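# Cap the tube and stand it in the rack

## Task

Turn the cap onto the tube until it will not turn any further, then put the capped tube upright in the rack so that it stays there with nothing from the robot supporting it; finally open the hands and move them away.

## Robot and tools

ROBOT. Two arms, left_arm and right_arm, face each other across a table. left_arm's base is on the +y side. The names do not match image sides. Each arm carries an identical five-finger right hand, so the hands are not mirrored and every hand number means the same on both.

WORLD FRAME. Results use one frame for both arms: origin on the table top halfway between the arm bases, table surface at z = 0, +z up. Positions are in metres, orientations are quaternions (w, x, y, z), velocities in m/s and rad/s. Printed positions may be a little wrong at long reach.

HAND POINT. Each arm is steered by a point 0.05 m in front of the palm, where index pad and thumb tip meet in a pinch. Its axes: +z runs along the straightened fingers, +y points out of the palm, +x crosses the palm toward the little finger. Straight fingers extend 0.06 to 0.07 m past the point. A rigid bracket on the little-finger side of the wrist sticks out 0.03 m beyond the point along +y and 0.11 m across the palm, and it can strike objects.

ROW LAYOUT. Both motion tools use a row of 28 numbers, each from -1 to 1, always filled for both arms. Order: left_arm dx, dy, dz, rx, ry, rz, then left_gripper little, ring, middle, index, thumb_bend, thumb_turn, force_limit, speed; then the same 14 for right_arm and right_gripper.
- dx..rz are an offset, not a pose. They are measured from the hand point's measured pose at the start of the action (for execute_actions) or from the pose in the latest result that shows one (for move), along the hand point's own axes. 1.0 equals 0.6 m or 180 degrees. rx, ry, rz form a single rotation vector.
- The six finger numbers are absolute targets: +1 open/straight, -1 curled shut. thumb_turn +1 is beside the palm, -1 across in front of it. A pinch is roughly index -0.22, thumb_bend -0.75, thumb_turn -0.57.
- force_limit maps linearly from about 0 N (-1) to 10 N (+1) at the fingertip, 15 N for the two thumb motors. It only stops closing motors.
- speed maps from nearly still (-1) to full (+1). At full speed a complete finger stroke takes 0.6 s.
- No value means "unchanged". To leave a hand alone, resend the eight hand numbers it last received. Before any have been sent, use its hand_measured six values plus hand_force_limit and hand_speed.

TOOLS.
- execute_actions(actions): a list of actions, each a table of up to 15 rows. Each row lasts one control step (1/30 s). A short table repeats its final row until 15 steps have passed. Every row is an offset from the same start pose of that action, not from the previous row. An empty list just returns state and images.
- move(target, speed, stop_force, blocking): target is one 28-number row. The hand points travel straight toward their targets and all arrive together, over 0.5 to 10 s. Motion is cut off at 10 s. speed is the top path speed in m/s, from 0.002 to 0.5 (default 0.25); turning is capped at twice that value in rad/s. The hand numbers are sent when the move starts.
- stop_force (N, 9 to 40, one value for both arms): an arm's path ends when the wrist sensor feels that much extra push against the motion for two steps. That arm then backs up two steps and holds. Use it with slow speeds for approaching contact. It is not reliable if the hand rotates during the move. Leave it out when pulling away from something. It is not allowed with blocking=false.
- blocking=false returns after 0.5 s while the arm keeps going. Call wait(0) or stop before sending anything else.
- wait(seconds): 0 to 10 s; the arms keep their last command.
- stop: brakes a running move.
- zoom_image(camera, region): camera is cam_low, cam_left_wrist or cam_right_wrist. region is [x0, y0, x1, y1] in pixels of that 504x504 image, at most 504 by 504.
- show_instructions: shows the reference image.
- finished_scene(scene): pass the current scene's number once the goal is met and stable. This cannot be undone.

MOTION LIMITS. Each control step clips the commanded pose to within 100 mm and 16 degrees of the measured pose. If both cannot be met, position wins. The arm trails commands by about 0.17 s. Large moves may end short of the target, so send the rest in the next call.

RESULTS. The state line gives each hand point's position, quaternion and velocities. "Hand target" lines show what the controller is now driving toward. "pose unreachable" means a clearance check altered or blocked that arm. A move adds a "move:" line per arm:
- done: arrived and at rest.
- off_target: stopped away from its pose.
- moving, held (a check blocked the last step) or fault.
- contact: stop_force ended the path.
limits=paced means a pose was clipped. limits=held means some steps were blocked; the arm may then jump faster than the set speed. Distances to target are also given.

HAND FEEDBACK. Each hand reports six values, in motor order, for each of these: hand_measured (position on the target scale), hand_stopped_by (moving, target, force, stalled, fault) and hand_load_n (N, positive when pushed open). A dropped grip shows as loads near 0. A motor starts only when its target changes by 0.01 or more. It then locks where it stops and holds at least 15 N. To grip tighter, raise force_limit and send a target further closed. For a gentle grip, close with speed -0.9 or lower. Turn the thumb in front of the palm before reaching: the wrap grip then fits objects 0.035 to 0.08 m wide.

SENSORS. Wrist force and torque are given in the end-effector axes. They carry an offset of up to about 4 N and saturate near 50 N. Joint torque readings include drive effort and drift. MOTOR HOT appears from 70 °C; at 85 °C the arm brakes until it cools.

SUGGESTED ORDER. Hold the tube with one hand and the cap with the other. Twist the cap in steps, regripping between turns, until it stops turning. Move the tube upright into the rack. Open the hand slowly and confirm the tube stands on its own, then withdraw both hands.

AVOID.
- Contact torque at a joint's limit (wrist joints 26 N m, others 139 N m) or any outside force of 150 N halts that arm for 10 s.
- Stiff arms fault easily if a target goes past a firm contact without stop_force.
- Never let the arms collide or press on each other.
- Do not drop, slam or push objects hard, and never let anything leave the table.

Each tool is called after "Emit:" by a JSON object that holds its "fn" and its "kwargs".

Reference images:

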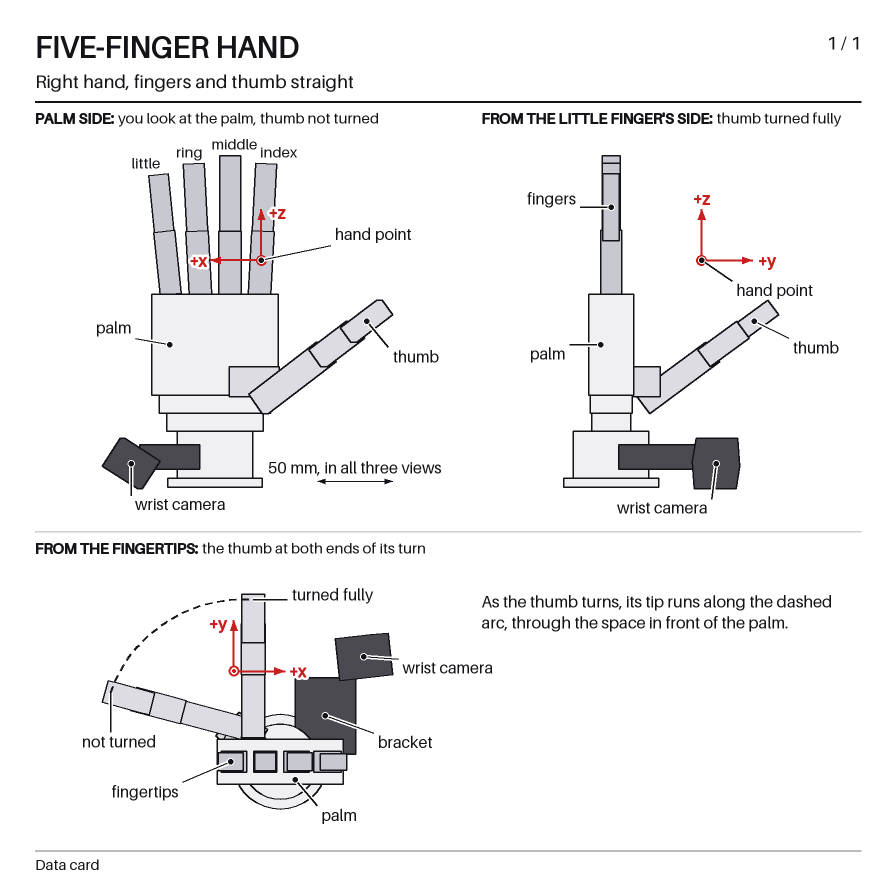

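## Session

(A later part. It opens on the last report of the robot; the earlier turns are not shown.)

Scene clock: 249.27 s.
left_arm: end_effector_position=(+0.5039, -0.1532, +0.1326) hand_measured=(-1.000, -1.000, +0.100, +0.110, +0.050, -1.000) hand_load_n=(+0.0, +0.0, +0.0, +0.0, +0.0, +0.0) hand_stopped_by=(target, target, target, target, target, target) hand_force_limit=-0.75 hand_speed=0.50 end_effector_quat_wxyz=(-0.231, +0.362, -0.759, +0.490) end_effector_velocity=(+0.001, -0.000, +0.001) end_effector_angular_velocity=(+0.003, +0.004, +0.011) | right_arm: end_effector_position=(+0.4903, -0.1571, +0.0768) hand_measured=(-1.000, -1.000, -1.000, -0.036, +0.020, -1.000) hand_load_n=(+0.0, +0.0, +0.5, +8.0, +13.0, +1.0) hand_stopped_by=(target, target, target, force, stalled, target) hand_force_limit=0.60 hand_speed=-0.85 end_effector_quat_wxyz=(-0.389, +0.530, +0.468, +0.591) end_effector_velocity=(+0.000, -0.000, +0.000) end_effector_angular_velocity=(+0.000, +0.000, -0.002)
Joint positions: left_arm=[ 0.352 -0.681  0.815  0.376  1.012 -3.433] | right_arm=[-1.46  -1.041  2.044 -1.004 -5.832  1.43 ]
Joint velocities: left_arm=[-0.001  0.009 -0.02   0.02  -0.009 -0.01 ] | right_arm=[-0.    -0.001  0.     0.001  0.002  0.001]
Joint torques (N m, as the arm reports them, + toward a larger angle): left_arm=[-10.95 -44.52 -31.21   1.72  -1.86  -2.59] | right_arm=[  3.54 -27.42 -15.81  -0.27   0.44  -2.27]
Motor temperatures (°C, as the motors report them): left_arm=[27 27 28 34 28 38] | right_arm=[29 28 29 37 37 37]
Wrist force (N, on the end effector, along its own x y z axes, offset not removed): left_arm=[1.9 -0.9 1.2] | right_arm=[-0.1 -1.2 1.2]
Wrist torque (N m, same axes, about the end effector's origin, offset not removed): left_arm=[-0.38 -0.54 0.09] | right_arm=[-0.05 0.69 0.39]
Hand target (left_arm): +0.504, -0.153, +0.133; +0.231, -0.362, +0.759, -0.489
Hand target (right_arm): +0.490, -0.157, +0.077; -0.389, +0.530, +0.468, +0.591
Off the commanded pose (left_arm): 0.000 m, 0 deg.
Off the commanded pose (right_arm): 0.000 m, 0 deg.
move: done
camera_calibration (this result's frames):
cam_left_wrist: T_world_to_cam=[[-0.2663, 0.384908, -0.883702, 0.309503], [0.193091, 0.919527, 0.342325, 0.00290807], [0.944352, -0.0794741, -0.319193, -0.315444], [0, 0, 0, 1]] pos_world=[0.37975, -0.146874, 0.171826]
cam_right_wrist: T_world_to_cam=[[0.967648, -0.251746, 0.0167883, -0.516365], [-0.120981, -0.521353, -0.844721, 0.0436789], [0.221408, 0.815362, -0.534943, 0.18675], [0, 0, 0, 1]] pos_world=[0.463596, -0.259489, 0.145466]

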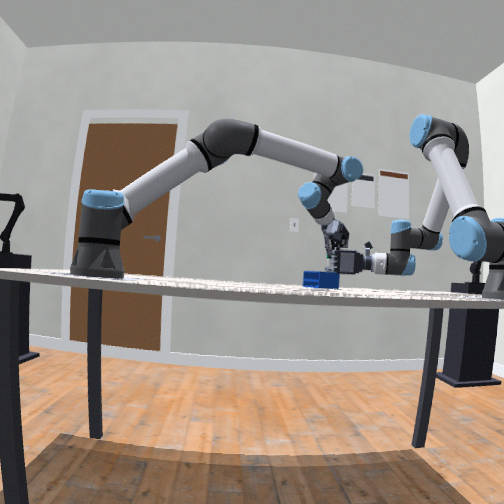

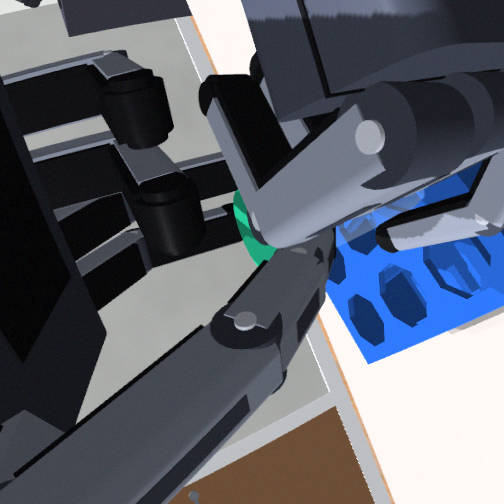

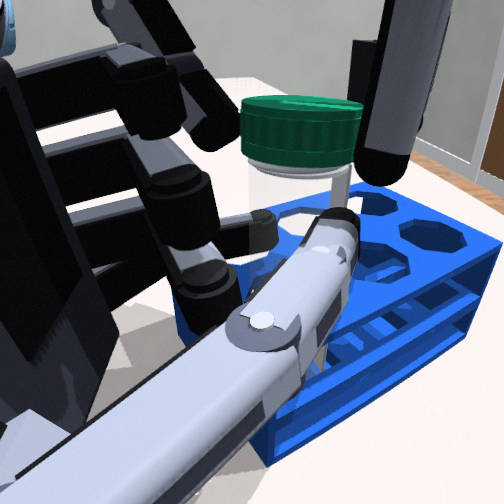

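Emit:
{"fn": "execute_actions", "kwargs": {"actions": [[[0,0,0,0,0,0,-1,-1,-0.3,-0.3,-0.3,-1,-0.7,-0.9,0,0,0,0,0,0,-1,-1,-1,-0.35,0,-1,0.6,-0.85]],[[0,0,0,0,0,0,-1,-1,-0.3,-0.3,-0.3,-1,-0.7,-0.9,0,0,0,0,0,0,-1,-1,-1,-0.35,0,-1,0.6,-0.85]],[[0,0.001,0.0005,0,0,0,-1,-1,-0.3,-0.3,-0.35,-1,-0.1,-0.9,0,0,0,0,0,0,-1,-1,-1,-0.35,0,-1,0.6,-0.85]]]}}

Emit:
{"fn": "move", "kwargs": {"target": [0.0025,-0.002,0.0073,0,0.252,0.117,-1,-1,-0.3,-0.3,-0.35,-1,-0.1,-0.9,0,0,0,0,0,0,-1,-1,-1,-0.35,0,-1,0.6,-0.85], "speed": 0.3}}

Emit:
{"fn": "move", "kwargs": {"target": [0.004,0.0013,-0.0067,0,-0.252,-0.117,-1,-1,0.1,0.11,0.05,-1,-0.75,0.5,0,0,0,0,0,0,-1,-1,-1,-0.35,0,-1,0.6,-0.85], "speed": 0.35}}

Emit:
{"fn": "execute_actions", "kwargs": {"actions": [[[0,0,0,0,0,0,-1,-1,-0.3,-0.3,-0.3,-1,-0.7,-0.9,0,0,0,0,0,0,-1,-1,-1,-0.35,0,-1,0.6,-0.85]],[[0,0,0,0,0,0,-1,-1,-0.3,-0.3,-0.3,-1,-0.7,-0.9,0,0,0,0,0,0,-1,-1,-1,-0.35,0,-1,0.6,-0.85]],[[0,0.001,0.0005,0,0,0,-1,-1,-0.3,-0.3,-0.35,-1,-0.1,-0.9,0,0,0,0,0,0,-1,-1,-1,-0.35,0,-1,0.6,-0.85]]]}}

Emit:
{"fn": "move", "kwargs": {"target": [0.0025,-0.002,0.0073,0,0.252,0.117,-1,-1,-0.3,-0.3,-0.35,-1,-0.1,-0.9,0,0,0,0,0,0,-1,-1,-1,-0.35,0,-1,0.6,-0.85], "speed": 0.3}}

Emit:
{"fn": "move", "kwargs": {"target": [0.004,0.0013,-0.0067,0,-0.252,-0.117,-1,-1,0.1,0.11,0.05,-1,-0.75,0.5,0,0,0,0,0,0,-1,-1,-1,-0.35,0,-1,0.6,-0.85], "speed": 0.35}}

Scene clock: 251.63 s.
left_arm: end_effector_position=(+0.5038, -0.1533, +0.1320) hand_measured=(-1.000, -1.000, +0.030, +0.050, -0.024, -1.000) hand_load_n=(+0.0, +0.0, +3.5, +4.5, +6.0, +0.0) hand_stopped_by=(target, target, force, force, moving, target) hand_force_limit=-0.10 hand_speed=-0.90 end_effector_quat_wxyz=(-0.231, +0.362, -0.759, +0.490) end_effector_velocity=(-0.000, -0.000, -0.001) end_effector_angular_velocity=(-0.000, +0.000, -0.000) | right_arm: end_effector_position=(+0.4903, -0.1571, +0.0768) hand_measured=(-1.000, -1.000, -1.000, -0.036, +0.020, -1.000) hand_load_n=(+0.0, +0.0, +0.5, +8.5, +12.5, +1.5) hand_stopped_by=(target, target, target, force, stalled, target) hand_force_limit=0.60 hand_speed=-0.85 end_effector_quat_wxyz=(-0.389, +0.530, +0.468, +0.591) end_effector_velocity=(+0.000, -0.000, -0.000) end_effector_angular_velocity=(-0.000, +0.001, -0.001)
Joint positions: left_arm=[ 0.351 -0.681  0.816  0.375  1.012 -3.433] | right_arm=[-1.46  -1.041  2.044 -1.004 -5.832  1.43 ]
Joint velocities: left_arm=[-0.     0.001  0.    -0.001 -0.    -0.001] | right_arm=[-0.001  0.    -0.     0.     0.     0.   ]
Joint torques (N m, as the arm reports them, + toward a larger angle): left_arm=[  8.26 -40.85  -7.88  -1.24   1.42   2.6 ] | right_arm=[  4.29 -27.36 -16.17  -0.41   0.37  -2.5 ]
Motor temperatures (°C, as the motors report them): left_arm=[27 27 28 34 28 38] | right_arm=[29 28 29 37 37 37]
Wrist force (N, on the end effector, along its own x y z axes, offset not removed): left_arm=[0.9 -3.7 1.1] | right_arm=[-2.6 -3.6 1.6]
Wrist torque (N m, same axes, about the end effector's origin, offset not removed): left_arm=[-0.27 -0.30 -0.07] | right_arm=[-0.31 0.59 -0.14]
Hand target (left_arm): +0.504, -0.153, +0.132; +0.231, -0.362, +0.759, -0.490
Hand target (right_arm): +0.490, -0.157, +0.077; -0.389, +0.530, +0.468, +0.591
Off the commanded pose (left_arm): 0.000 m, 0 deg.
Off the commanded pose (right_arm): 0.000 m, 0 deg.
camera_calibration (this result's frames):
cam_left_wrist: T_world_to_cam=[[-0.266227, 0.384859, -0.883746, 0.308951], [0.193204, 0.919534, 0.342242, 0.00319224], [0.944349, -0.0796287, -0.319161, -0.315575], [0, 0, 0, 1]] pos_world=[0.379647, -0.146967, 0.171222]
cam_right_wrist: T_world_to_cam=[[0.967648, -0.251747, 0.0167886, -0.516366], [-0.120981, -0.521353, -0.844721, 0.0436789], [0.221409, 0.815361, -0.534943, 0.186749], [0, 0, 0, 1]] pos_world=[0.463596, -0.25949, 0.145466]

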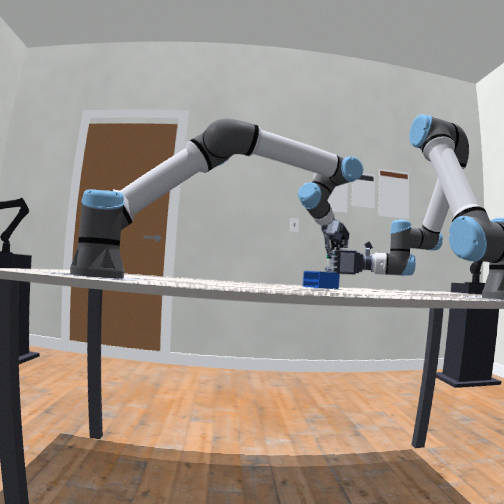

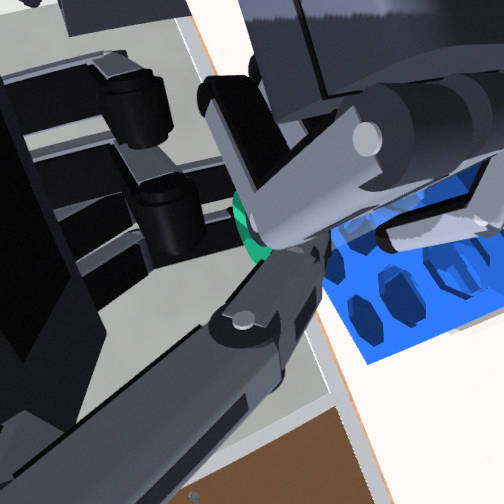

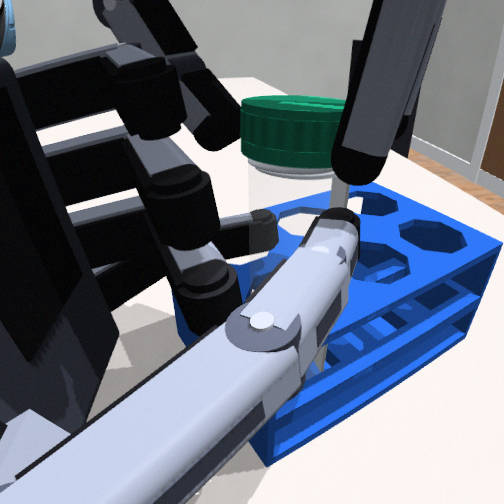

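Scene clock: 253.70 s.
left_arm: end_effector_position=(+0.5064, -0.1569, +0.1316) hand_measured=(-1.000, -1.000, +0.030, +0.050, -0.028, -1.000) hand_load_n=(+0.0, +0.0, +4.0, +3.5, +5.5, +0.5) hand_stopped_by=(target, target, force, force, force, target) hand_force_limit=-0.10 hand_speed=-0.90 end_effector_quat_wxyz=(-0.006, +0.005, -0.841, +0.541) end_effector_velocity=(+0.001, -0.000, +0.002) end_effector_angular_velocity=(+0.003, +0.000, -0.010) | right_arm: end_effector_position=(+0.4903, -0.1571, +0.0768) hand_measured=(-1.000, -1.000, -1.000, -0.036, +0.020, -1.000) hand_load_n=(+0.0, +0.0, +0.5, +9.0, +12.0, +1.5) hand_stopped_by=(target, target, target, force, stalled, target) hand_force_limit=0.60 hand_speed=-0.85 end_effector_quat_wxyz=(-0.389, +0.530, +0.468, +0.591) end_effector_velocity=(-0.001, +0.000, +0.000) end_effector_angular_velocity=(-0.000, -0.001, +0.002)
Joint positions: left_arm=[ 0.604 -0.685  0.82   0.343  2.022 -2.914] | right_arm=[-1.46  -1.041  2.044 -1.004 -5.832  1.43 ]
Joint velocities: left_arm=[ 0.003  0.008 -0.019  0.018  0.011  0.008] | right_arm=[ 0.001 -0.    -0.     0.    -0.001 -0.001]
Joint torques (N m, as the arm reports them, + toward a larger angle): left_arm=[ 13.34 -41.57 -29.27   2.55   2.03   2.66] | right_arm=[  3.57 -26.69 -16.24  -0.4    0.36  -2.3 ]
Motor temperatures (°C, as the motors report them): left_arm=[27 27 28 34 28 38] | right_arm=[29 28 29 37 37 37]
Wrist force (N, on the end effector, along its own x y z axes, offset not removed): left_arm=[1.6 -3.8 1.0] | right_arm=[3.1 0.8 -1.3]
Wrist torque (N m, same axes, about the end effector's origin, offset not removed): left_arm=[-0.35 -0.39 -0.01] | right_arm=[0.61 -0.24 0.29]
Hand target (left_arm): +0.506, -0.157, +0.132; +0.006, -0.005, +0.841, -0.541
Hand target (right_arm): +0.490, -0.157, +0.077; -0.389, +0.530, +0.468, +0.591
Off the commanded pose (left_arm): 0.000 m, 0 deg.
Off the commanded pose (right_arm): 0.000 m, 0 deg.
move: done
camera_calibration (this result's frames):
cam_left_wrist: T_world_to_cam=[[0.130887, 0.452543, -0.882085, 0.120023], [0.825196, 0.443399, 0.349926, -0.389584], [0.549472, -0.773694, -0.315401, -0.22789], [0, 0, 0, 1]] pos_world=[0.430993, -0.0578914, 0.170319]
cam_right_wrist: T_world_to_cam=[[0.967648, -0.251747, 0.0167882, -0.516365], [-0.120982, -0.521353, -0.844721, 0.0436789], [0.221408, 0.815361, -0.534943, 0.186749], [0, 0, 0, 1]] pos_world=[0.463596, -0.259489, 0.145466]

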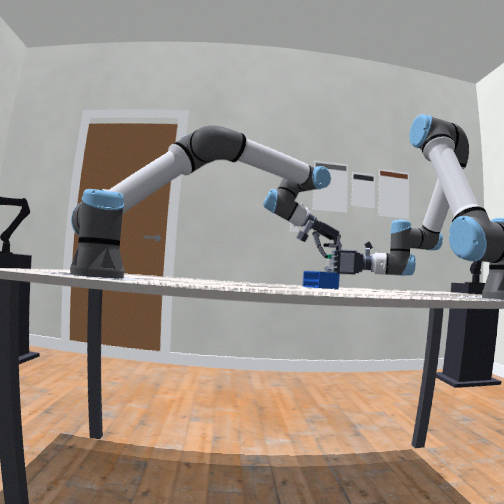

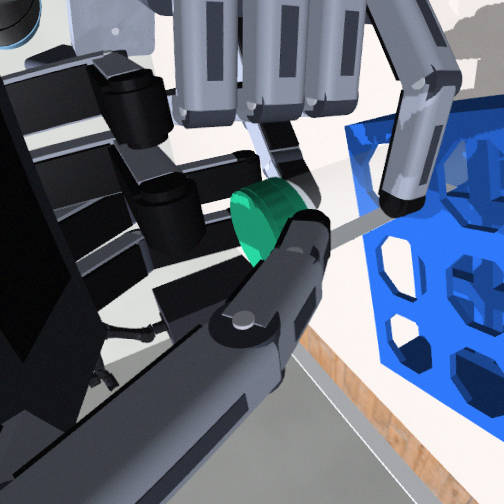

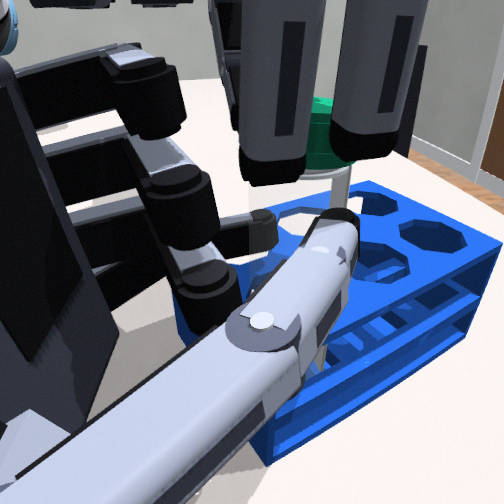

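Scene clock: 255.57 s.
left_arm: end_effector_position=(+0.5038, -0.1532, +0.1323) hand_measured=(-1.000, -1.000, +0.100, +0.110, +0.050, -1.000) hand_load_n=(+0.0, +0.0, +0.0, +0.0, +0.0, +0.0) hand_stopped_by=(target, target, target, target, target, target) hand_force_limit=-0.75 hand_speed=0.50 end_effector_quat_wxyz=(-0.231, +0.362, -0.758, +0.490) end_effector_velocity=(+0.001, -0.000, -0.001) end_effector_angular_velocity=(+0.005, +0.006, +0.013) | right_arm: end_effector_position=(+0.4903, -0.1571, +0.0768) hand_measured=(-1.000, -1.000, -1.000, -0.036, +0.020, -1.000) hand_load_n=(+0.0, +0.0, +0.5, +8.0, +13.0, +1.0) hand_stopped_by=(target, target, target, force, stalled, target) hand_force_limit=0.60 hand_speed=-0.85 end_effector_quat_wxyz=(-0.389, +0.530, +0.468, +0.591) end_effector_velocity=(+0.000, -0.000, +0.000) end_effector_angular_velocity=(+0.000, +0.001, -0.000)
Joint positions: left_arm=[ 0.351 -0.683  0.818  0.372  1.012 -3.433] | right_arm=[-1.46  -1.041  2.044 -1.004 -5.832  1.43 ]
Joint velocities: left_arm=[-0.001  0.013 -0.026  0.025 -0.01  -0.013] | right_arm=[-0.    -0.    -0.    -0.    -0.     0.001]
Joint torques (N m, as the arm reports them, + toward a larger angle): left_arm=[-10.23 -43.68 -32.92   2.    -2.53  -2.3 ] | right_arm=[  4.11 -27.57 -15.88  -0.4    0.56  -2.3 ]
Motor temperatures (°C, as the motors report them): left_arm=[27 27 28 34 28 38] | right_arm=[29 28 29 37 37 37]
Wrist force (N, on the end effector, along its own x y z axes, offset not removed): left_arm=[0.6 -1.0 1.8] | right_arm=[-1.2 0.8 -4.9]
Wrist torque (N m, same axes, about the end effector's origin, offset not removed): left_arm=[-0.52 -0.37 0.01] | right_arm=[0.55 0.78 0.15]
Hand target (left_arm): +0.504, -0.153, +0.132; +0.231, -0.362, +0.758, -0.490
Hand target (right_arm): +0.490, -0.157, +0.077; -0.389, +0.530, +0.468, +0.591
Off the commanded pose (left_arm): 0.000 m, 0 deg.
Off the commanded pose (right_arm): 0.000 m, 0 deg.
move: done
camera_calibration (this result's frames):
cam_left_wrist: T_world_to_cam=[[-0.265488, 0.383865, -0.8844, 0.308708], [0.193128, 0.9199, 0.341299, 0.00327269], [0.944573, -0.0801914, -0.318357, -0.315802], [0, 0, 0, 1]] pos_world=[0.379624, -0.146837, 0.171366]
cam_right_wrist: T_world_to_cam=[[0.967647, -0.251747, 0.0167882, -0.516366], [-0.120982, -0.521353, -0.844721, 0.043679], [0.221409, 0.815361, -0.534943, 0.186749], [0, 0, 0, 1]] pos_world=[0.463596, -0.259489, 0.145466]

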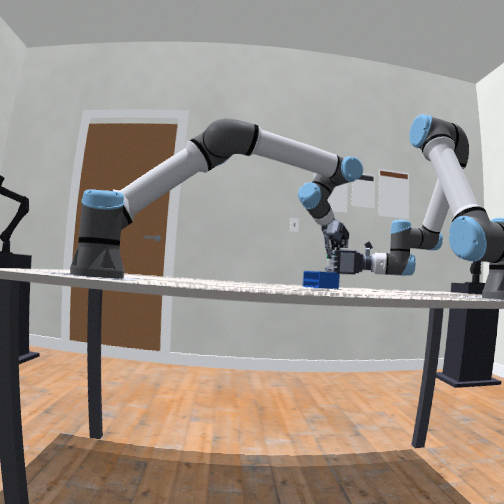

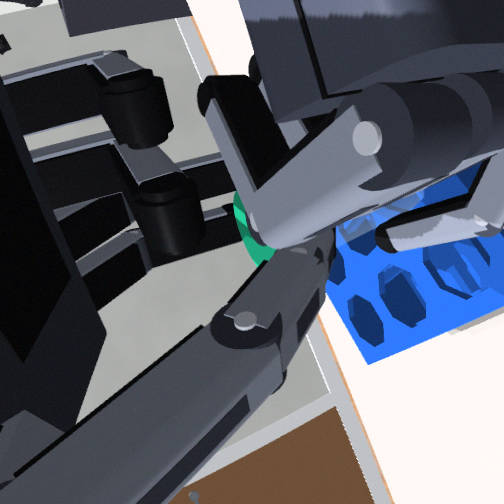

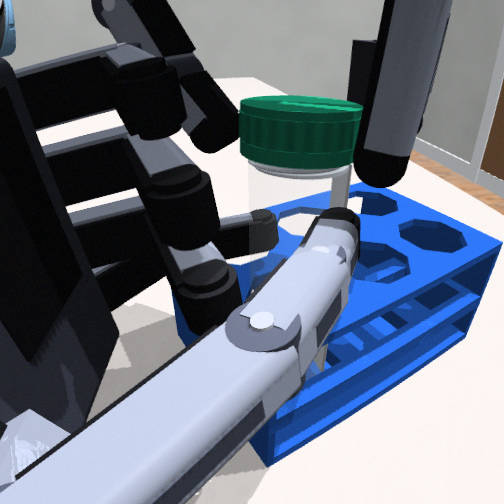

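Scene clock: 257.07 s.
left_arm: end_effector_position=(+0.5037, -0.1533, +0.1316) hand_measured=(-1.000, -1.000, +0.030, +0.050, -0.028, -1.000) hand_load_n=(+0.0, +0.0, +3.5, +4.0, +6.5, +0.5) hand_stopped_by=(target, target, force, force, moving, target) hand_force_limit=-0.10 hand_speed=-0.90 end_effector_quat_wxyz=(-0.231, +0.362, -0.758, +0.490) end_effector_velocity=(-0.000, -0.000, +0.001) end_effector_angular_velocity=(-0.001, -0.000, -0.000) | right_arm: end_effector_position=(+0.4903, -0.1571, +0.0768) hand_measured=(-1.000, -1.000, -1.000, -0.036, +0.020, -1.000) hand_load_n=(+0.0, +0.0, +0.5, +8.0, +12.5, +1.5) hand_stopped_by=(target, target, target, force, stalled, target) hand_force_limit=0.60 hand_speed=-0.85 end_effector_quat_wxyz=(-0.389, +0.530, +0.468, +0.591) end_effector_velocity=(-0.000, -0.000, -0.001) end_effector_angular_velocity=(-0.000, +0.004, -0.000)
Joint positions: left_arm=[ 0.351 -0.682  0.819  0.37   1.012 -3.433] | right_arm=[-1.46  -1.041  2.044 -1.004 -5.832  1.43 ]
Joint velocities: left_arm=[-0.    -0.001 -0.    -0.    -0.     0.   ] | right_arm=[-0.001  0.002  0.     0.001 -0.001  0.001]
Joint torques (N m, as the arm reports them, + toward a larger angle): left_arm=[ -0.83 -40.18  -9.04  -1.37   1.52   1.72] | right_arm=[  3.91 -27.08 -16.04  -0.4    0.38  -2.36]
Motor temperatures (°C, as the motors report them): left_arm=[27 27 28 34 28 38] | right_arm=[29 28 29 37 37 37]
Wrist force (N, on the end effector, along its own x y z axes, offset not removed): left_arm=[1.4 -5.6 0.5] | right_arm=[2.7 -6.1 -2.7]
Wrist torque (N m, same axes, about the end effector's origin, offset not removed): left_arm=[-0.52 -0.39 -0.14] | right_arm=[-0.67 -0.14 -0.02]
Hand target (left_arm): +0.504, -0.153, +0.132; +0.231, -0.362, +0.758, -0.490
Hand target (right_arm): +0.490, -0.157, +0.077; -0.389, +0.530, +0.468, +0.591
Off the commanded pose (left_arm): 0.000 m, 0 deg.
Off the commanded pose (right_arm): 0.000 m, 0 deg.
camera_calibration (this result's frames):
cam_left_wrist: T_world_to_cam=[[-0.265478, 0.383776, -0.884442, 0.308169], [0.193141, 0.919933, 0.341202, 0.00356109], [0.944573, -0.0802402, -0.318344, -0.315979], [0, 0, 0, 1]] pos_world=[0.37959, -0.146898, 0.170753]
cam_right_wrist: T_world_to_cam=[[0.967648, -0.251747, 0.0167884, -0.516365], [-0.120982, -0.521353, -0.844721, 0.0436789], [0.221409, 0.815361, -0.534943, 0.186749], [0, 0, 0, 1]] pos_world=[0.463596, -0.259489, 0.145466]

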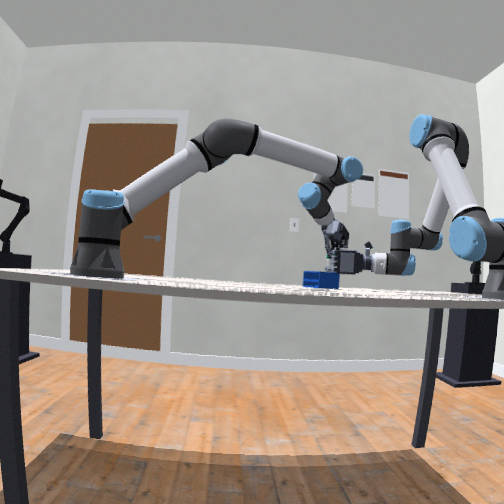

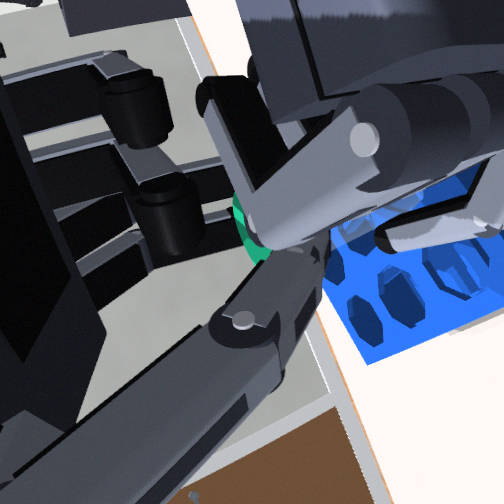

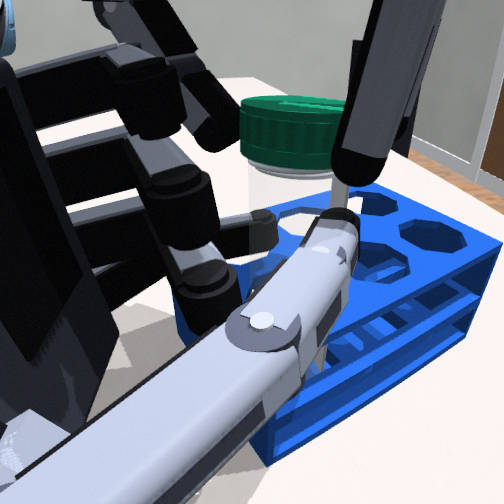

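Scene clock: 259.13 s.
left_arm: end_effector_position=(+0.5063, -0.1569, +0.1313) hand_measured=(-1.000, -1.000, +0.030, +0.050, -0.030, -1.000) hand_load_n=(+0.0, +0.0, +4.5, +2.0, +5.5, +0.5) hand_stopped_by=(target, target, force, force, force, target) hand_force_limit=-0.10 hand_speed=-0.90 end_effector_quat_wxyz=(-0.007, +0.005, -0.841, +0.542) end_effector_velocity=(+0.000, -0.001, -0.000) end_effector_angular_velocity=(+0.005, +0.002, -0.010) | right_arm: end_effector_position=(+0.4903, -0.1571, +0.0768) hand_measured=(-1.000, -1.000, -1.000, -0.036, +0.020, -1.000) hand_load_n=(+0.0, +0.0, +0.5, +9.0, +12.0, +2.0) hand_stopped_by=(target, target, target, force, stalled, target) hand_force_limit=0.60 hand_speed=-0.85 end_effector_quat_wxyz=(-0.389, +0.530, +0.468, +0.591) end_effector_velocity=(+0.000, -0.000, +0.000) end_effector_angular_velocity=(-0.000, -0.002, -0.000)
Joint positions: left_arm=[ 0.604 -0.686  0.823  0.34   2.022 -2.914] | right_arm=[-1.46  -1.041  2.044 -1.004 -5.832  1.43 ]
Joint velocities: left_arm=[ 0.003  0.01  -0.019  0.018  0.011  0.007] | right_arm=[-0.    -0.    -0.    -0.001  0.    -0.001]
Joint torques (N m, as the arm reports them, + toward a larger angle): left_arm=[ 10.5  -39.69 -31.43   2.33   1.5    2.29] | right_arm=[  3.75 -27.87 -15.99  -0.36   0.51  -2.3 ]
Motor temperatures (°C, as the motors report them): left_arm=[27 27 28 34 28 38] | right_arm=[29 28 29 37 37 37]
Wrist force (N, on the end effector, along its own x y z axes, offset not removed): left_arm=[1.8 -2.4 0.6] | right_arm=[-4.4 1.9 1.3]
Wrist torque (N m, same axes, about the end effector's origin, offset not removed): left_arm=[-0.18 -0.39 -0.01] | right_arm=[0.32 0.66 0.10]
Hand target (left_arm): +0.506, -0.157, +0.131; +0.006, -0.005, +0.841, -0.541
Hand target (right_arm): +0.490, -0.157, +0.077; -0.389, +0.530, +0.468, +0.591
Off the commanded pose (left_arm): 0.001 m, 0 deg.
Off the commanded pose (right_arm): 0.000 m, 0 deg.
move: done
camera_calibration (this result's frames):
cam_left_wrist: T_world_to_cam=[[0.131655, 0.451371, -0.882571, 0.119212], [0.82502, 0.443683, 0.349981, -0.389312], [0.549553, -0.774216, -0.313977, -0.228304], [0, 0, 0, 1]] pos_world=[0.430961, -0.0578338, 0.169783]
cam_right_wrist: T_world_to_cam=[[0.967647, -0.251747, 0.0167882, -0.516365], [-0.120982, -0.521353, -0.844721, 0.0436789], [0.221409, 0.815361, -0.534943, 0.186749], [0, 0, 0, 1]] pos_world=[0.463596, -0.25949, 0.145466]

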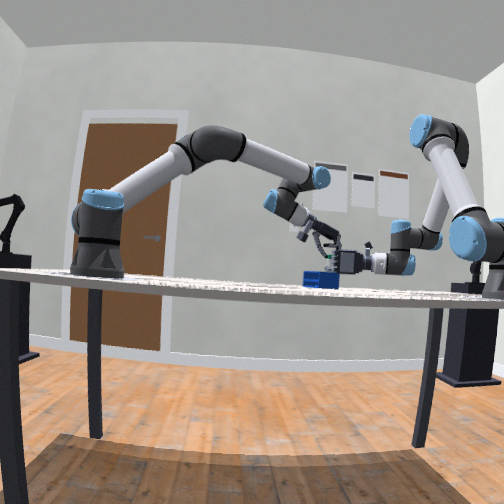

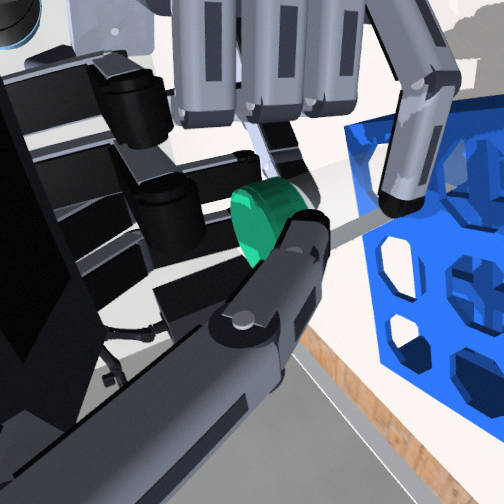

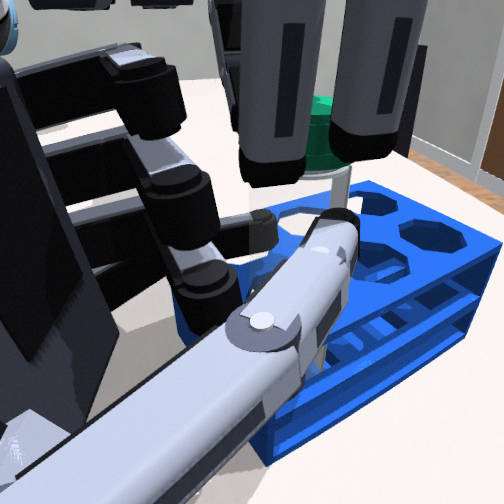

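Scene clock: 261.00 s.
left_arm: end_effector_position=(+0.5038, -0.1533, +0.1319) hand_measured=(-1.000, -1.000, +0.100, +0.110, +0.050, -1.000) hand_load_n=(+0.0, +0.0, +0.0, +0.0, +0.0, +0.0) hand_stopped_by=(target, target, target, target, target, target) hand_force_limit=-0.75 hand_speed=0.50 end_effector_quat_wxyz=(-0.231, +0.362, -0.758, +0.491) end_effector_velocity=(-0.000, -0.001, -0.000) end_effector_angular_velocity=(+0.004, +0.006, +0.012) | right_arm: end_effector_position=(+0.4903, -0.1571, +0.0768) hand_measured=(-1.000, -1.000, -1.000, -0.036, +0.020, -1.000) hand_load_n=(+0.0, +0.0, +0.5, +8.0, +12.5, +1.0) hand_stopped_by=(target, target, target, force, stalled, target) hand_force_limit=0.60 hand_speed=-0.85 end_effector_quat_wxyz=(-0.389, +0.530, +0.468, +0.591) end_effector_velocity=(+0.000, -0.000, -0.000) end_effector_angular_velocity=(-0.000, +0.000, -0.001)
Joint positions: left_arm=[ 0.351 -0.684  0.822  0.368  1.012 -3.432] | right_arm=[-1.46  -1.041  2.044 -1.004 -5.832  1.43 ]
Joint velocities: left_arm=[-0.002  0.013 -0.025  0.025 -0.011 -0.013] | right_arm=[-0.     0.     0.     0.001  0.    -0.001]
Joint torques (N m, as the arm reports them, + toward a larger angle): left_arm=[ -9.91 -43.04 -30.7    1.56  -2.17  -3.04] | right_arm=[  3.3  -26.92 -16.59  -0.45   0.52  -2.29]
Motor temperatures (°C, as the motors report them): left_arm=[27 27 28 34 28 38] | right_arm=[29 28 29 37 37 37]
Wrist force (N, on the end effector, along its own x y z axes, offset not removed): left_arm=[1.7 -0.8 1.8] | right_arm=[4.1 0.7 -0.7]
Wrist torque (N m, same axes, about the end effector's origin, offset not removed): left_arm=[-0.47 -0.55 0.08] | right_arm=[-0.08 -0.06 0.12]
Hand target (left_arm): +0.504, -0.153, +0.132; +0.231, -0.362, +0.758, -0.491
Hand target (right_arm): +0.490, -0.157, +0.077; -0.389, +0.530, +0.468, +0.591
Off the commanded pose (left_arm): 0.000 m, 0 deg.
Off the commanded pose (right_arm): 0.000 m, 0 deg.
move: done
camera_calibration (this result's frames):
cam_left_wrist: T_world_to_cam=[[-0.264737, 0.382774, -0.885098, 0.307936], [0.193055, 0.920302, 0.340255, 0.00364137], [0.944798, -0.0807943, -0.317535, -0.316209], [0, 0, 0, 1]] pos_world=[0.379573, -0.146769, 0.170907]
cam_right_wrist: T_world_to_cam=[[0.967647, -0.251747, 0.0167884, -0.516366], [-0.120982, -0.521353, -0.844721, 0.0436789], [0.221409, 0.815361, -0.534943, 0.186749], [0, 0, 0, 1]] pos_world=[0.463596, -0.25949, 0.145466]

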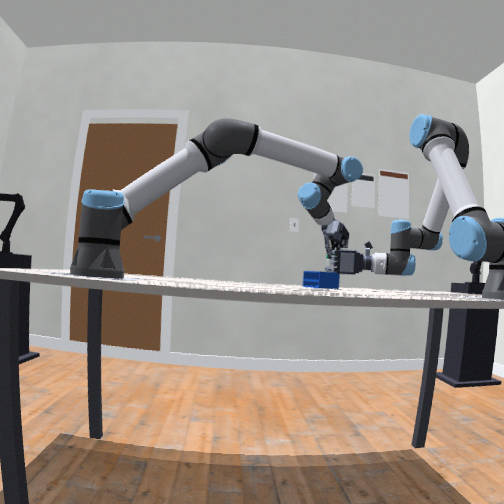

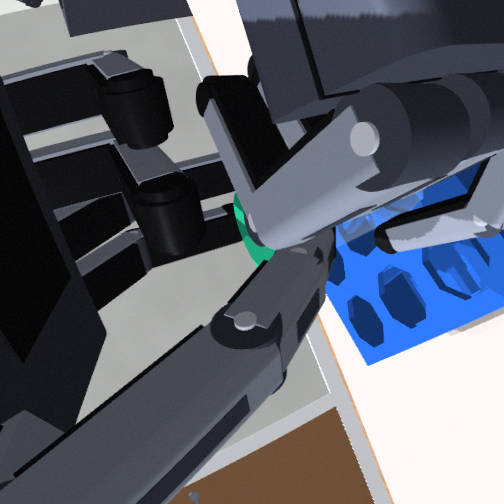

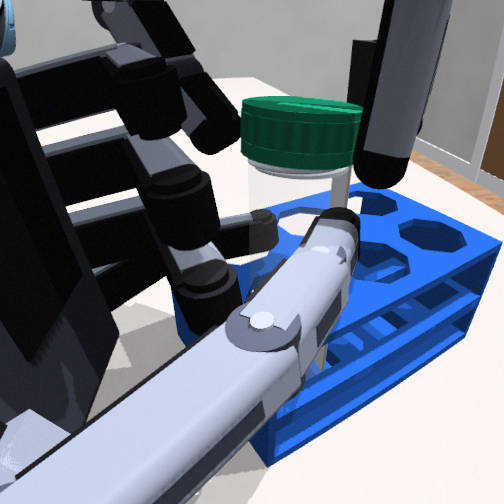

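Progressing. Repeat.

Emit:
{"fn": "execute_actions", "kwargs": {"actions": [[[0,0,0,0,0,0,-1,-1,-0.3,-0.3,-0.3,-1,-0.7,-0.9,0,0,0,0,0,0,-1,-1,-1,-0.35,0,-1,0.6,-0.85]],[[0,0,0,0,0,0,-1,-1,-0.3,-0.3,-0.3,-1,-0.7,-0.9,0,0,0,0,0,0,-1,-1,-1,-0.35,0,-1,0.6,-0.85]],[[0,0.001,0.0005,0,0,0,-1,-1,-0.3,-0.3,-0.35,-1,-0.1,-0.9,0,0,0,0,0,0,-1,-1,-1,-0.35,0,-1,0.6,-0.85]]]}}

Emit:
{"fn": "move", "kwargs": {"target": [0.0025,-0.002,0.0073,0,0.252,0.115,-1,-1,-0.3,-0.3,-0.35,-1,-0.1,-0.9,0,0,0,0,0,0,-1,-1,-1,-0.35,0,-1,0.6,-0.85], "speed": 0.3}}

Emit:
{"fn": "move", "kwargs": {"target": [0.004,0.0013,-0.0067,0,-0.252,-0.115,-1,-1,0.1,0.11,0.05,-1,-0.75,0.5,0,0,0,0,0,0,-1,-1,-1,-0.35,0,-1,0.6,-0.85], "speed": 0.35}}

Scene clock: 262.97 s.
left_arm: end_effector_position=(+0.5036, -0.1534, +0.1313) hand_measured=(-1.000, -1.000, +0.034, +0.062, -0.024, -1.000) hand_load_n=(+0.0, +0.0, +2.5, +3.5, +6.0, +0.5) hand_stopped_by=(target, target, force, force, moving, target) hand_force_limit=-0.10 hand_speed=-0.90 end_effector_quat_wxyz=(-0.231, +0.362, -0.758, +0.491) end_effector_velocity=(+0.000, +0.001, -0.000) end_effector_angular_velocity=(+0.001, -0.000, +0.001) | right_arm: end_effector_position=(+0.4903, -0.1571, +0.0768) hand_measured=(-1.000, -1.000, -1.000, -0.036, +0.020, -1.000) hand_load_n=(+0.0, +0.0, +0.5, +8.0, +13.0, +2.0) hand_stopped_by=(target, target, target, force, stalled, target) hand_force_limit=0.60 hand_speed=-0.85 end_effector_quat_wxyz=(-0.389, +0.530, +0.468, +0.591) end_effector_velocity=(-0.000, +0.000, +0.000) end_effector_angular_velocity=(+0.000, +0.000, +0.001)
Joint positions: left_arm=[ 0.351 -0.683  0.823  0.366  1.012 -3.432] | right_arm=[-1.46  -1.041  2.044 -1.004 -5.832  1.43 ]
Joint velocities: left_arm=[ 0.001  0.     0.001  0.    -0.     0.   ] | right_arm=[-0.    -0.001 -0.     0.    -0.001  0.001]
Joint torques (N m, as the arm reports them, + toward a larger angle): left_arm=[ 10.47 -41.24  -8.43  -1.91   1.39   2.4 ] | right_arm=[  3.49 -27.44 -16.02  -0.42   0.67  -2.26]
Motor temperatures (°C, as the motors report them): left_arm=[27 27 28 34 28 38] | right_arm=[29 28 29 37 37 37]
Wrist force (N, on the end effector, along its own x y z axes, offset not removed): left_arm=[0.5 -2.5 0.6] | right_arm=[-1.8 0.9 -1.5]
Wrist torque (N m, same axes, about the end effector's origin, offset not removed): left_arm=[-0.29 -0.24 0.00] | right_arm=[0.22 0.43 0.45]
Hand target (left_arm): +0.504, -0.153, +0.131; +0.231, -0.362, +0.758, -0.491
Hand target (right_arm): +0.490, -0.157, +0.077; -0.389, +0.530, +0.468, +0.591
Off the commanded pose (left_arm): 0.000 m, 0 deg.
Off the commanded pose (right_arm): 0.000 m, 0 deg.
camera_calibration (this result's frames):
cam_left_wrist: T_world_to_cam=[[-0.264674, 0.382771, -0.885118, 0.307367], [0.193198, 0.920289, 0.340209, 0.00391551], [0.944787, -0.0809586, -0.317528, -0.316325], [0, 0, 0, 1]] pos_world=[0.379455, -0.146864, 0.170282]
cam_right_wrist: T_world_to_cam=[[0.967648, -0.251746, 0.0167883, -0.516365], [-0.120981, -0.521353, -0.844721, 0.0436788], [0.221408, 0.815361, -0.534943, 0.18675], [0, 0, 0, 1]] pos_world=[0.463596, -0.259489, 0.145466]

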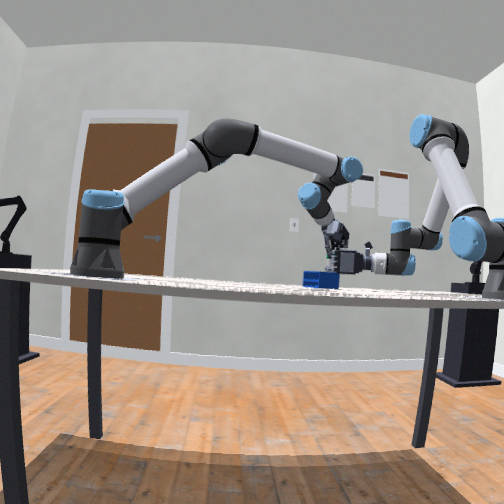

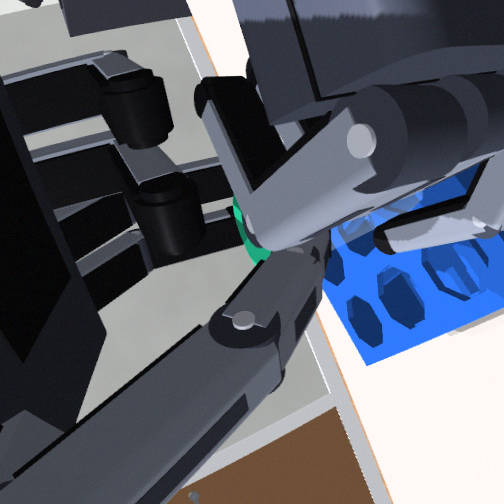

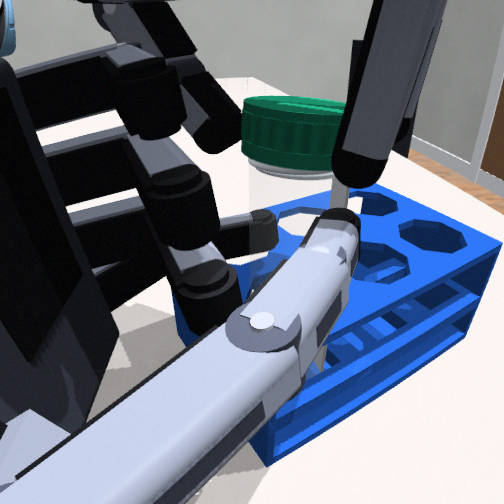

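Scene clock: 265.03 s.
left_arm: end_effector_position=(+0.5062, -0.1570, +0.1309) hand_measured=(-1.000, -1.000, +0.034, +0.062, -0.028, -1.000) hand_load_n=(+0.0, +0.0, +2.0, +1.0, +5.5, -1.0) hand_stopped_by=(target, target, force, force, force, target) hand_force_limit=-0.10 hand_speed=-0.90 end_effector_quat_wxyz=(-0.006, +0.007, -0.840, +0.543) end_effector_velocity=(-0.000, -0.001, +0.000) end_effector_angular_velocity=(+0.004, +0.001, -0.011) | right_arm: end_effector_position=(+0.4903, -0.1571, +0.0768) hand_measured=(-1.000, -1.000, -1.000, -0.036, +0.020, -1.000) hand_load_n=(+0.0, +0.0, +0.5, +7.5, +13.5, +2.0) hand_stopped_by=(target, target, target, force, stalled, target) hand_force_limit=0.60 hand_speed=-0.85 end_effector_quat_wxyz=(-0.389, +0.530, +0.468, +0.591) end_effector_velocity=(-0.000, +0.000, -0.001) end_effector_angular_velocity=(+0.000, +0.003, +0.000)
Joint positions: left_arm=[ 0.605 -0.687  0.828  0.332  2.023 -2.92 ] | right_arm=[-1.46  -1.041  2.044 -1.004 -5.832  1.43 ]
Joint velocities: left_arm=[ 0.002  0.009 -0.019  0.017  0.011  0.007] | right_arm=[ 0.     0.001  0.     0.001 -0.     0.001]
Joint torques (N m, as the arm reports them, + toward a larger angle): left_arm=[ 10.37 -43.02 -32.     0.77   1.24   2.49] | right_arm=[  3.88 -26.71 -16.29  -0.46   0.6   -2.23]
Motor temperatures (°C, as the motors report them): left_arm=[27 27 28 34 28 38] | right_arm=[29 28 29 37 37 37]
Wrist force (N, on the end effector, along its own x y z axes, offset not removed): left_arm=[1.3 -0.8 -1.1] | right_arm=[-2.6 1.3 -5.7]
Wrist torque (N m, same axes, about the end effector's origin, offset not removed): left_arm=[-0.60 -0.26 -0.13] | right_arm=[-0.18 0.51 0.35]
Hand target (left_arm): +0.506, -0.157, +0.131; +0.005, -0.007, +0.840, -0.543
Hand target (right_arm): +0.490, -0.157, +0.077; -0.389, +0.530, +0.468, +0.591
Off the commanded pose (left_arm): 0.001 m, 0 deg.
Off the commanded pose (right_arm): 0.000 m, 0 deg.
move: done
camera_calibration (this result's frames):
cam_left_wrist: T_world_to_cam=[[0.126901, 0.448451, -0.884753, 0.121153], [0.825496, 0.446793, 0.344866, -0.388161], [0.549957, -0.774123, -0.313496, -0.228655], [0, 0, 0, 1]] pos_world=[0.430802, -0.0579108, 0.169372]
cam_right_wrist: T_world_to_cam=[[0.967647, -0.251747, 0.0167894, -0.516366], [-0.120981, -0.521354, -0.844721, 0.0436786], [0.221409, 0.815361, -0.534943, 0.186749], [0, 0, 0, 1]] pos_world=[0.463596, -0.25949, 0.145466]

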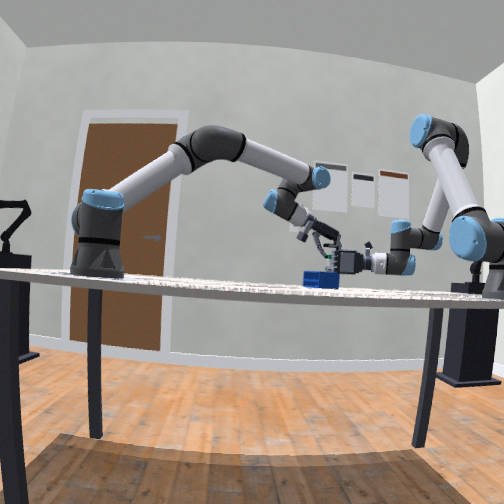

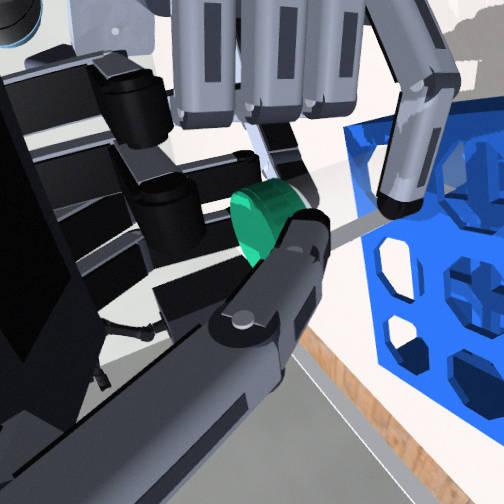

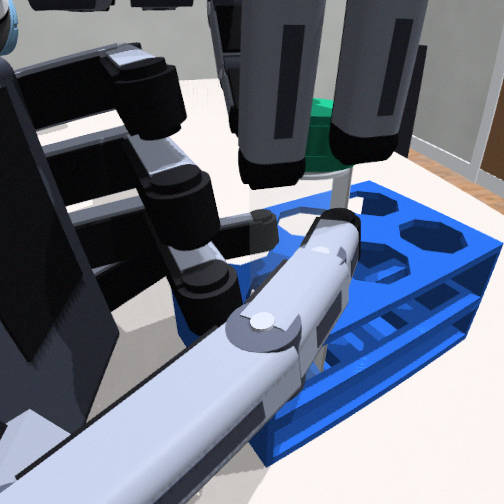

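Scene clock: 266.90 s.
left_arm: end_effector_position=(+0.5036, -0.1533, +0.1315) hand_measured=(-1.000, -1.000, +0.100, +0.110, +0.050, -1.000) hand_load_n=(+0.0, +0.0, +0.0, +0.0, +0.0, +0.0) hand_stopped_by=(target, target, target, target, target, target) hand_force_limit=-0.75 hand_speed=0.50 end_effector_quat_wxyz=(-0.231, +0.362, -0.758, +0.492) end_effector_velocity=(+0.000, -0.000, -0.001) end_effector_angular_velocity=(+0.007, +0.005, +0.012) | right_arm: end_effector_position=(+0.4903, -0.1571, +0.0768) hand_measured=(-1.000, -1.000, -1.000, -0.036, +0.020, -1.000) hand_load_n=(+0.0, +0.0, +0.5, +8.0, +12.5, +1.0) hand_stopped_by=(target, target, target, force, stalled, target) hand_force_limit=0.60 hand_speed=-0.85 end_effector_quat_wxyz=(-0.389, +0.530, +0.468, +0.591) end_effector_velocity=(+0.000, -0.000, +0.000) end_effector_angular_velocity=(+0.000, -0.000, -0.000)
Joint positions: left_arm=[ 0.351 -0.685  0.825  0.364  1.012 -3.432] | right_arm=[-1.46  -1.041  2.044 -1.004 -5.832  1.43 ]
Joint velocities: left_arm=[-0.002  0.013 -0.025  0.025 -0.01  -0.01 ] | right_arm=[-0.     0.     0.    -0.001  0.     0.   ]
Joint torques (N m, as the arm reports them, + toward a larger angle): left_arm=[ -9.87 -43.04 -33.22   2.28  -1.66  -2.7 ] | right_arm=[  3.92 -26.62 -16.6   -0.45   0.71  -2.07]
Motor temperatures (°C, as the motors report them): left_arm=[27 27 28 34 28 38] | right_arm=[29 28 29 37 37 37]
Wrist force (N, on the end effector, along its own x y z axes, offset not removed): left_arm=[-1.6 -0.3 0.5] | right_arm=[1.9 -1.8 1.7]
Wrist torque (N m, same axes, about the end effector's origin, offset not removed): left_arm=[-0.34 0.06 -0.17] | right_arm=[-0.28 -0.10 0.16]
Hand target (left_arm): +0.504, -0.153, +0.132; +0.231, -0.362, +0.758, -0.491
Hand target (right_arm): +0.490, -0.157, +0.077; -0.389, +0.530, +0.468, +0.591
Off the commanded pose (left_arm): 0.000 m, 0 deg.
Off the commanded pose (right_arm): 0.000 m, 0 deg.
move: done
camera_calibration (this result's frames):
cam_left_wrist: T_world_to_cam=[[-0.263958, 0.381795, -0.885753, 0.30714], [0.193106, 0.920648, 0.33929, 0.00399042], [0.945006, -0.081486, -0.31674, -0.316548], [0, 0, 0, 1]] pos_world=[0.379441, -0.146732, 0.170432]
cam_right_wrist: T_world_to_cam=[[0.967647, -0.251747, 0.0167893, -0.516366], [-0.120981, -0.521354, -0.844721, 0.0436785], [0.221409, 0.815361, -0.534943, 0.186749], [0, 0, 0, 1]] pos_world=[0.463596, -0.25949, 0.145466]

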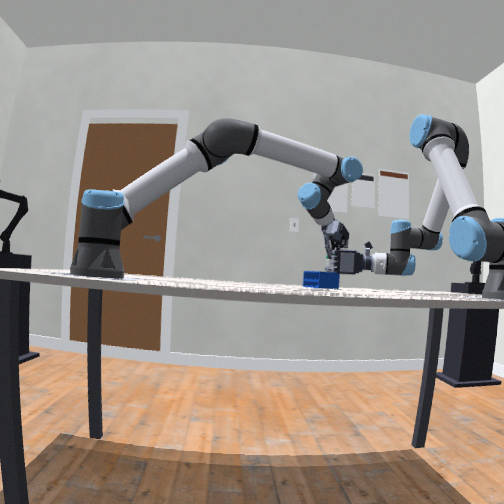

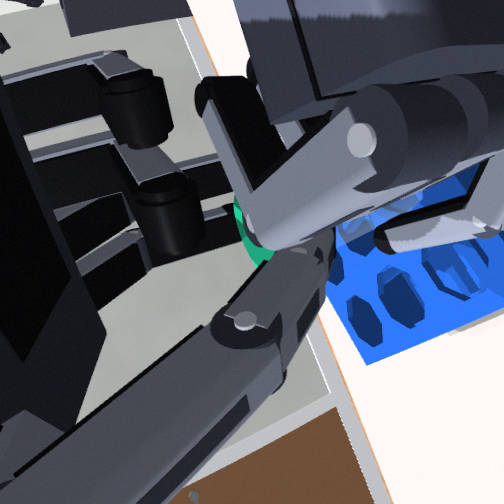

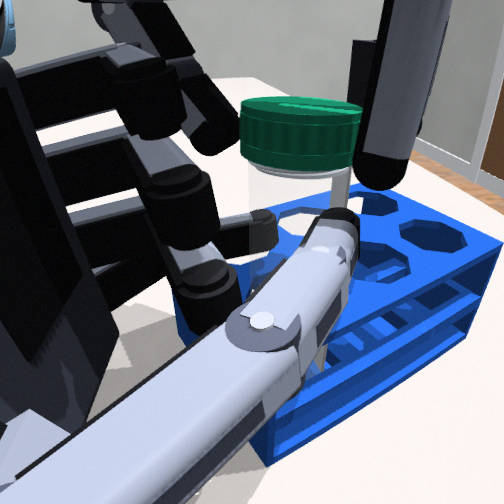

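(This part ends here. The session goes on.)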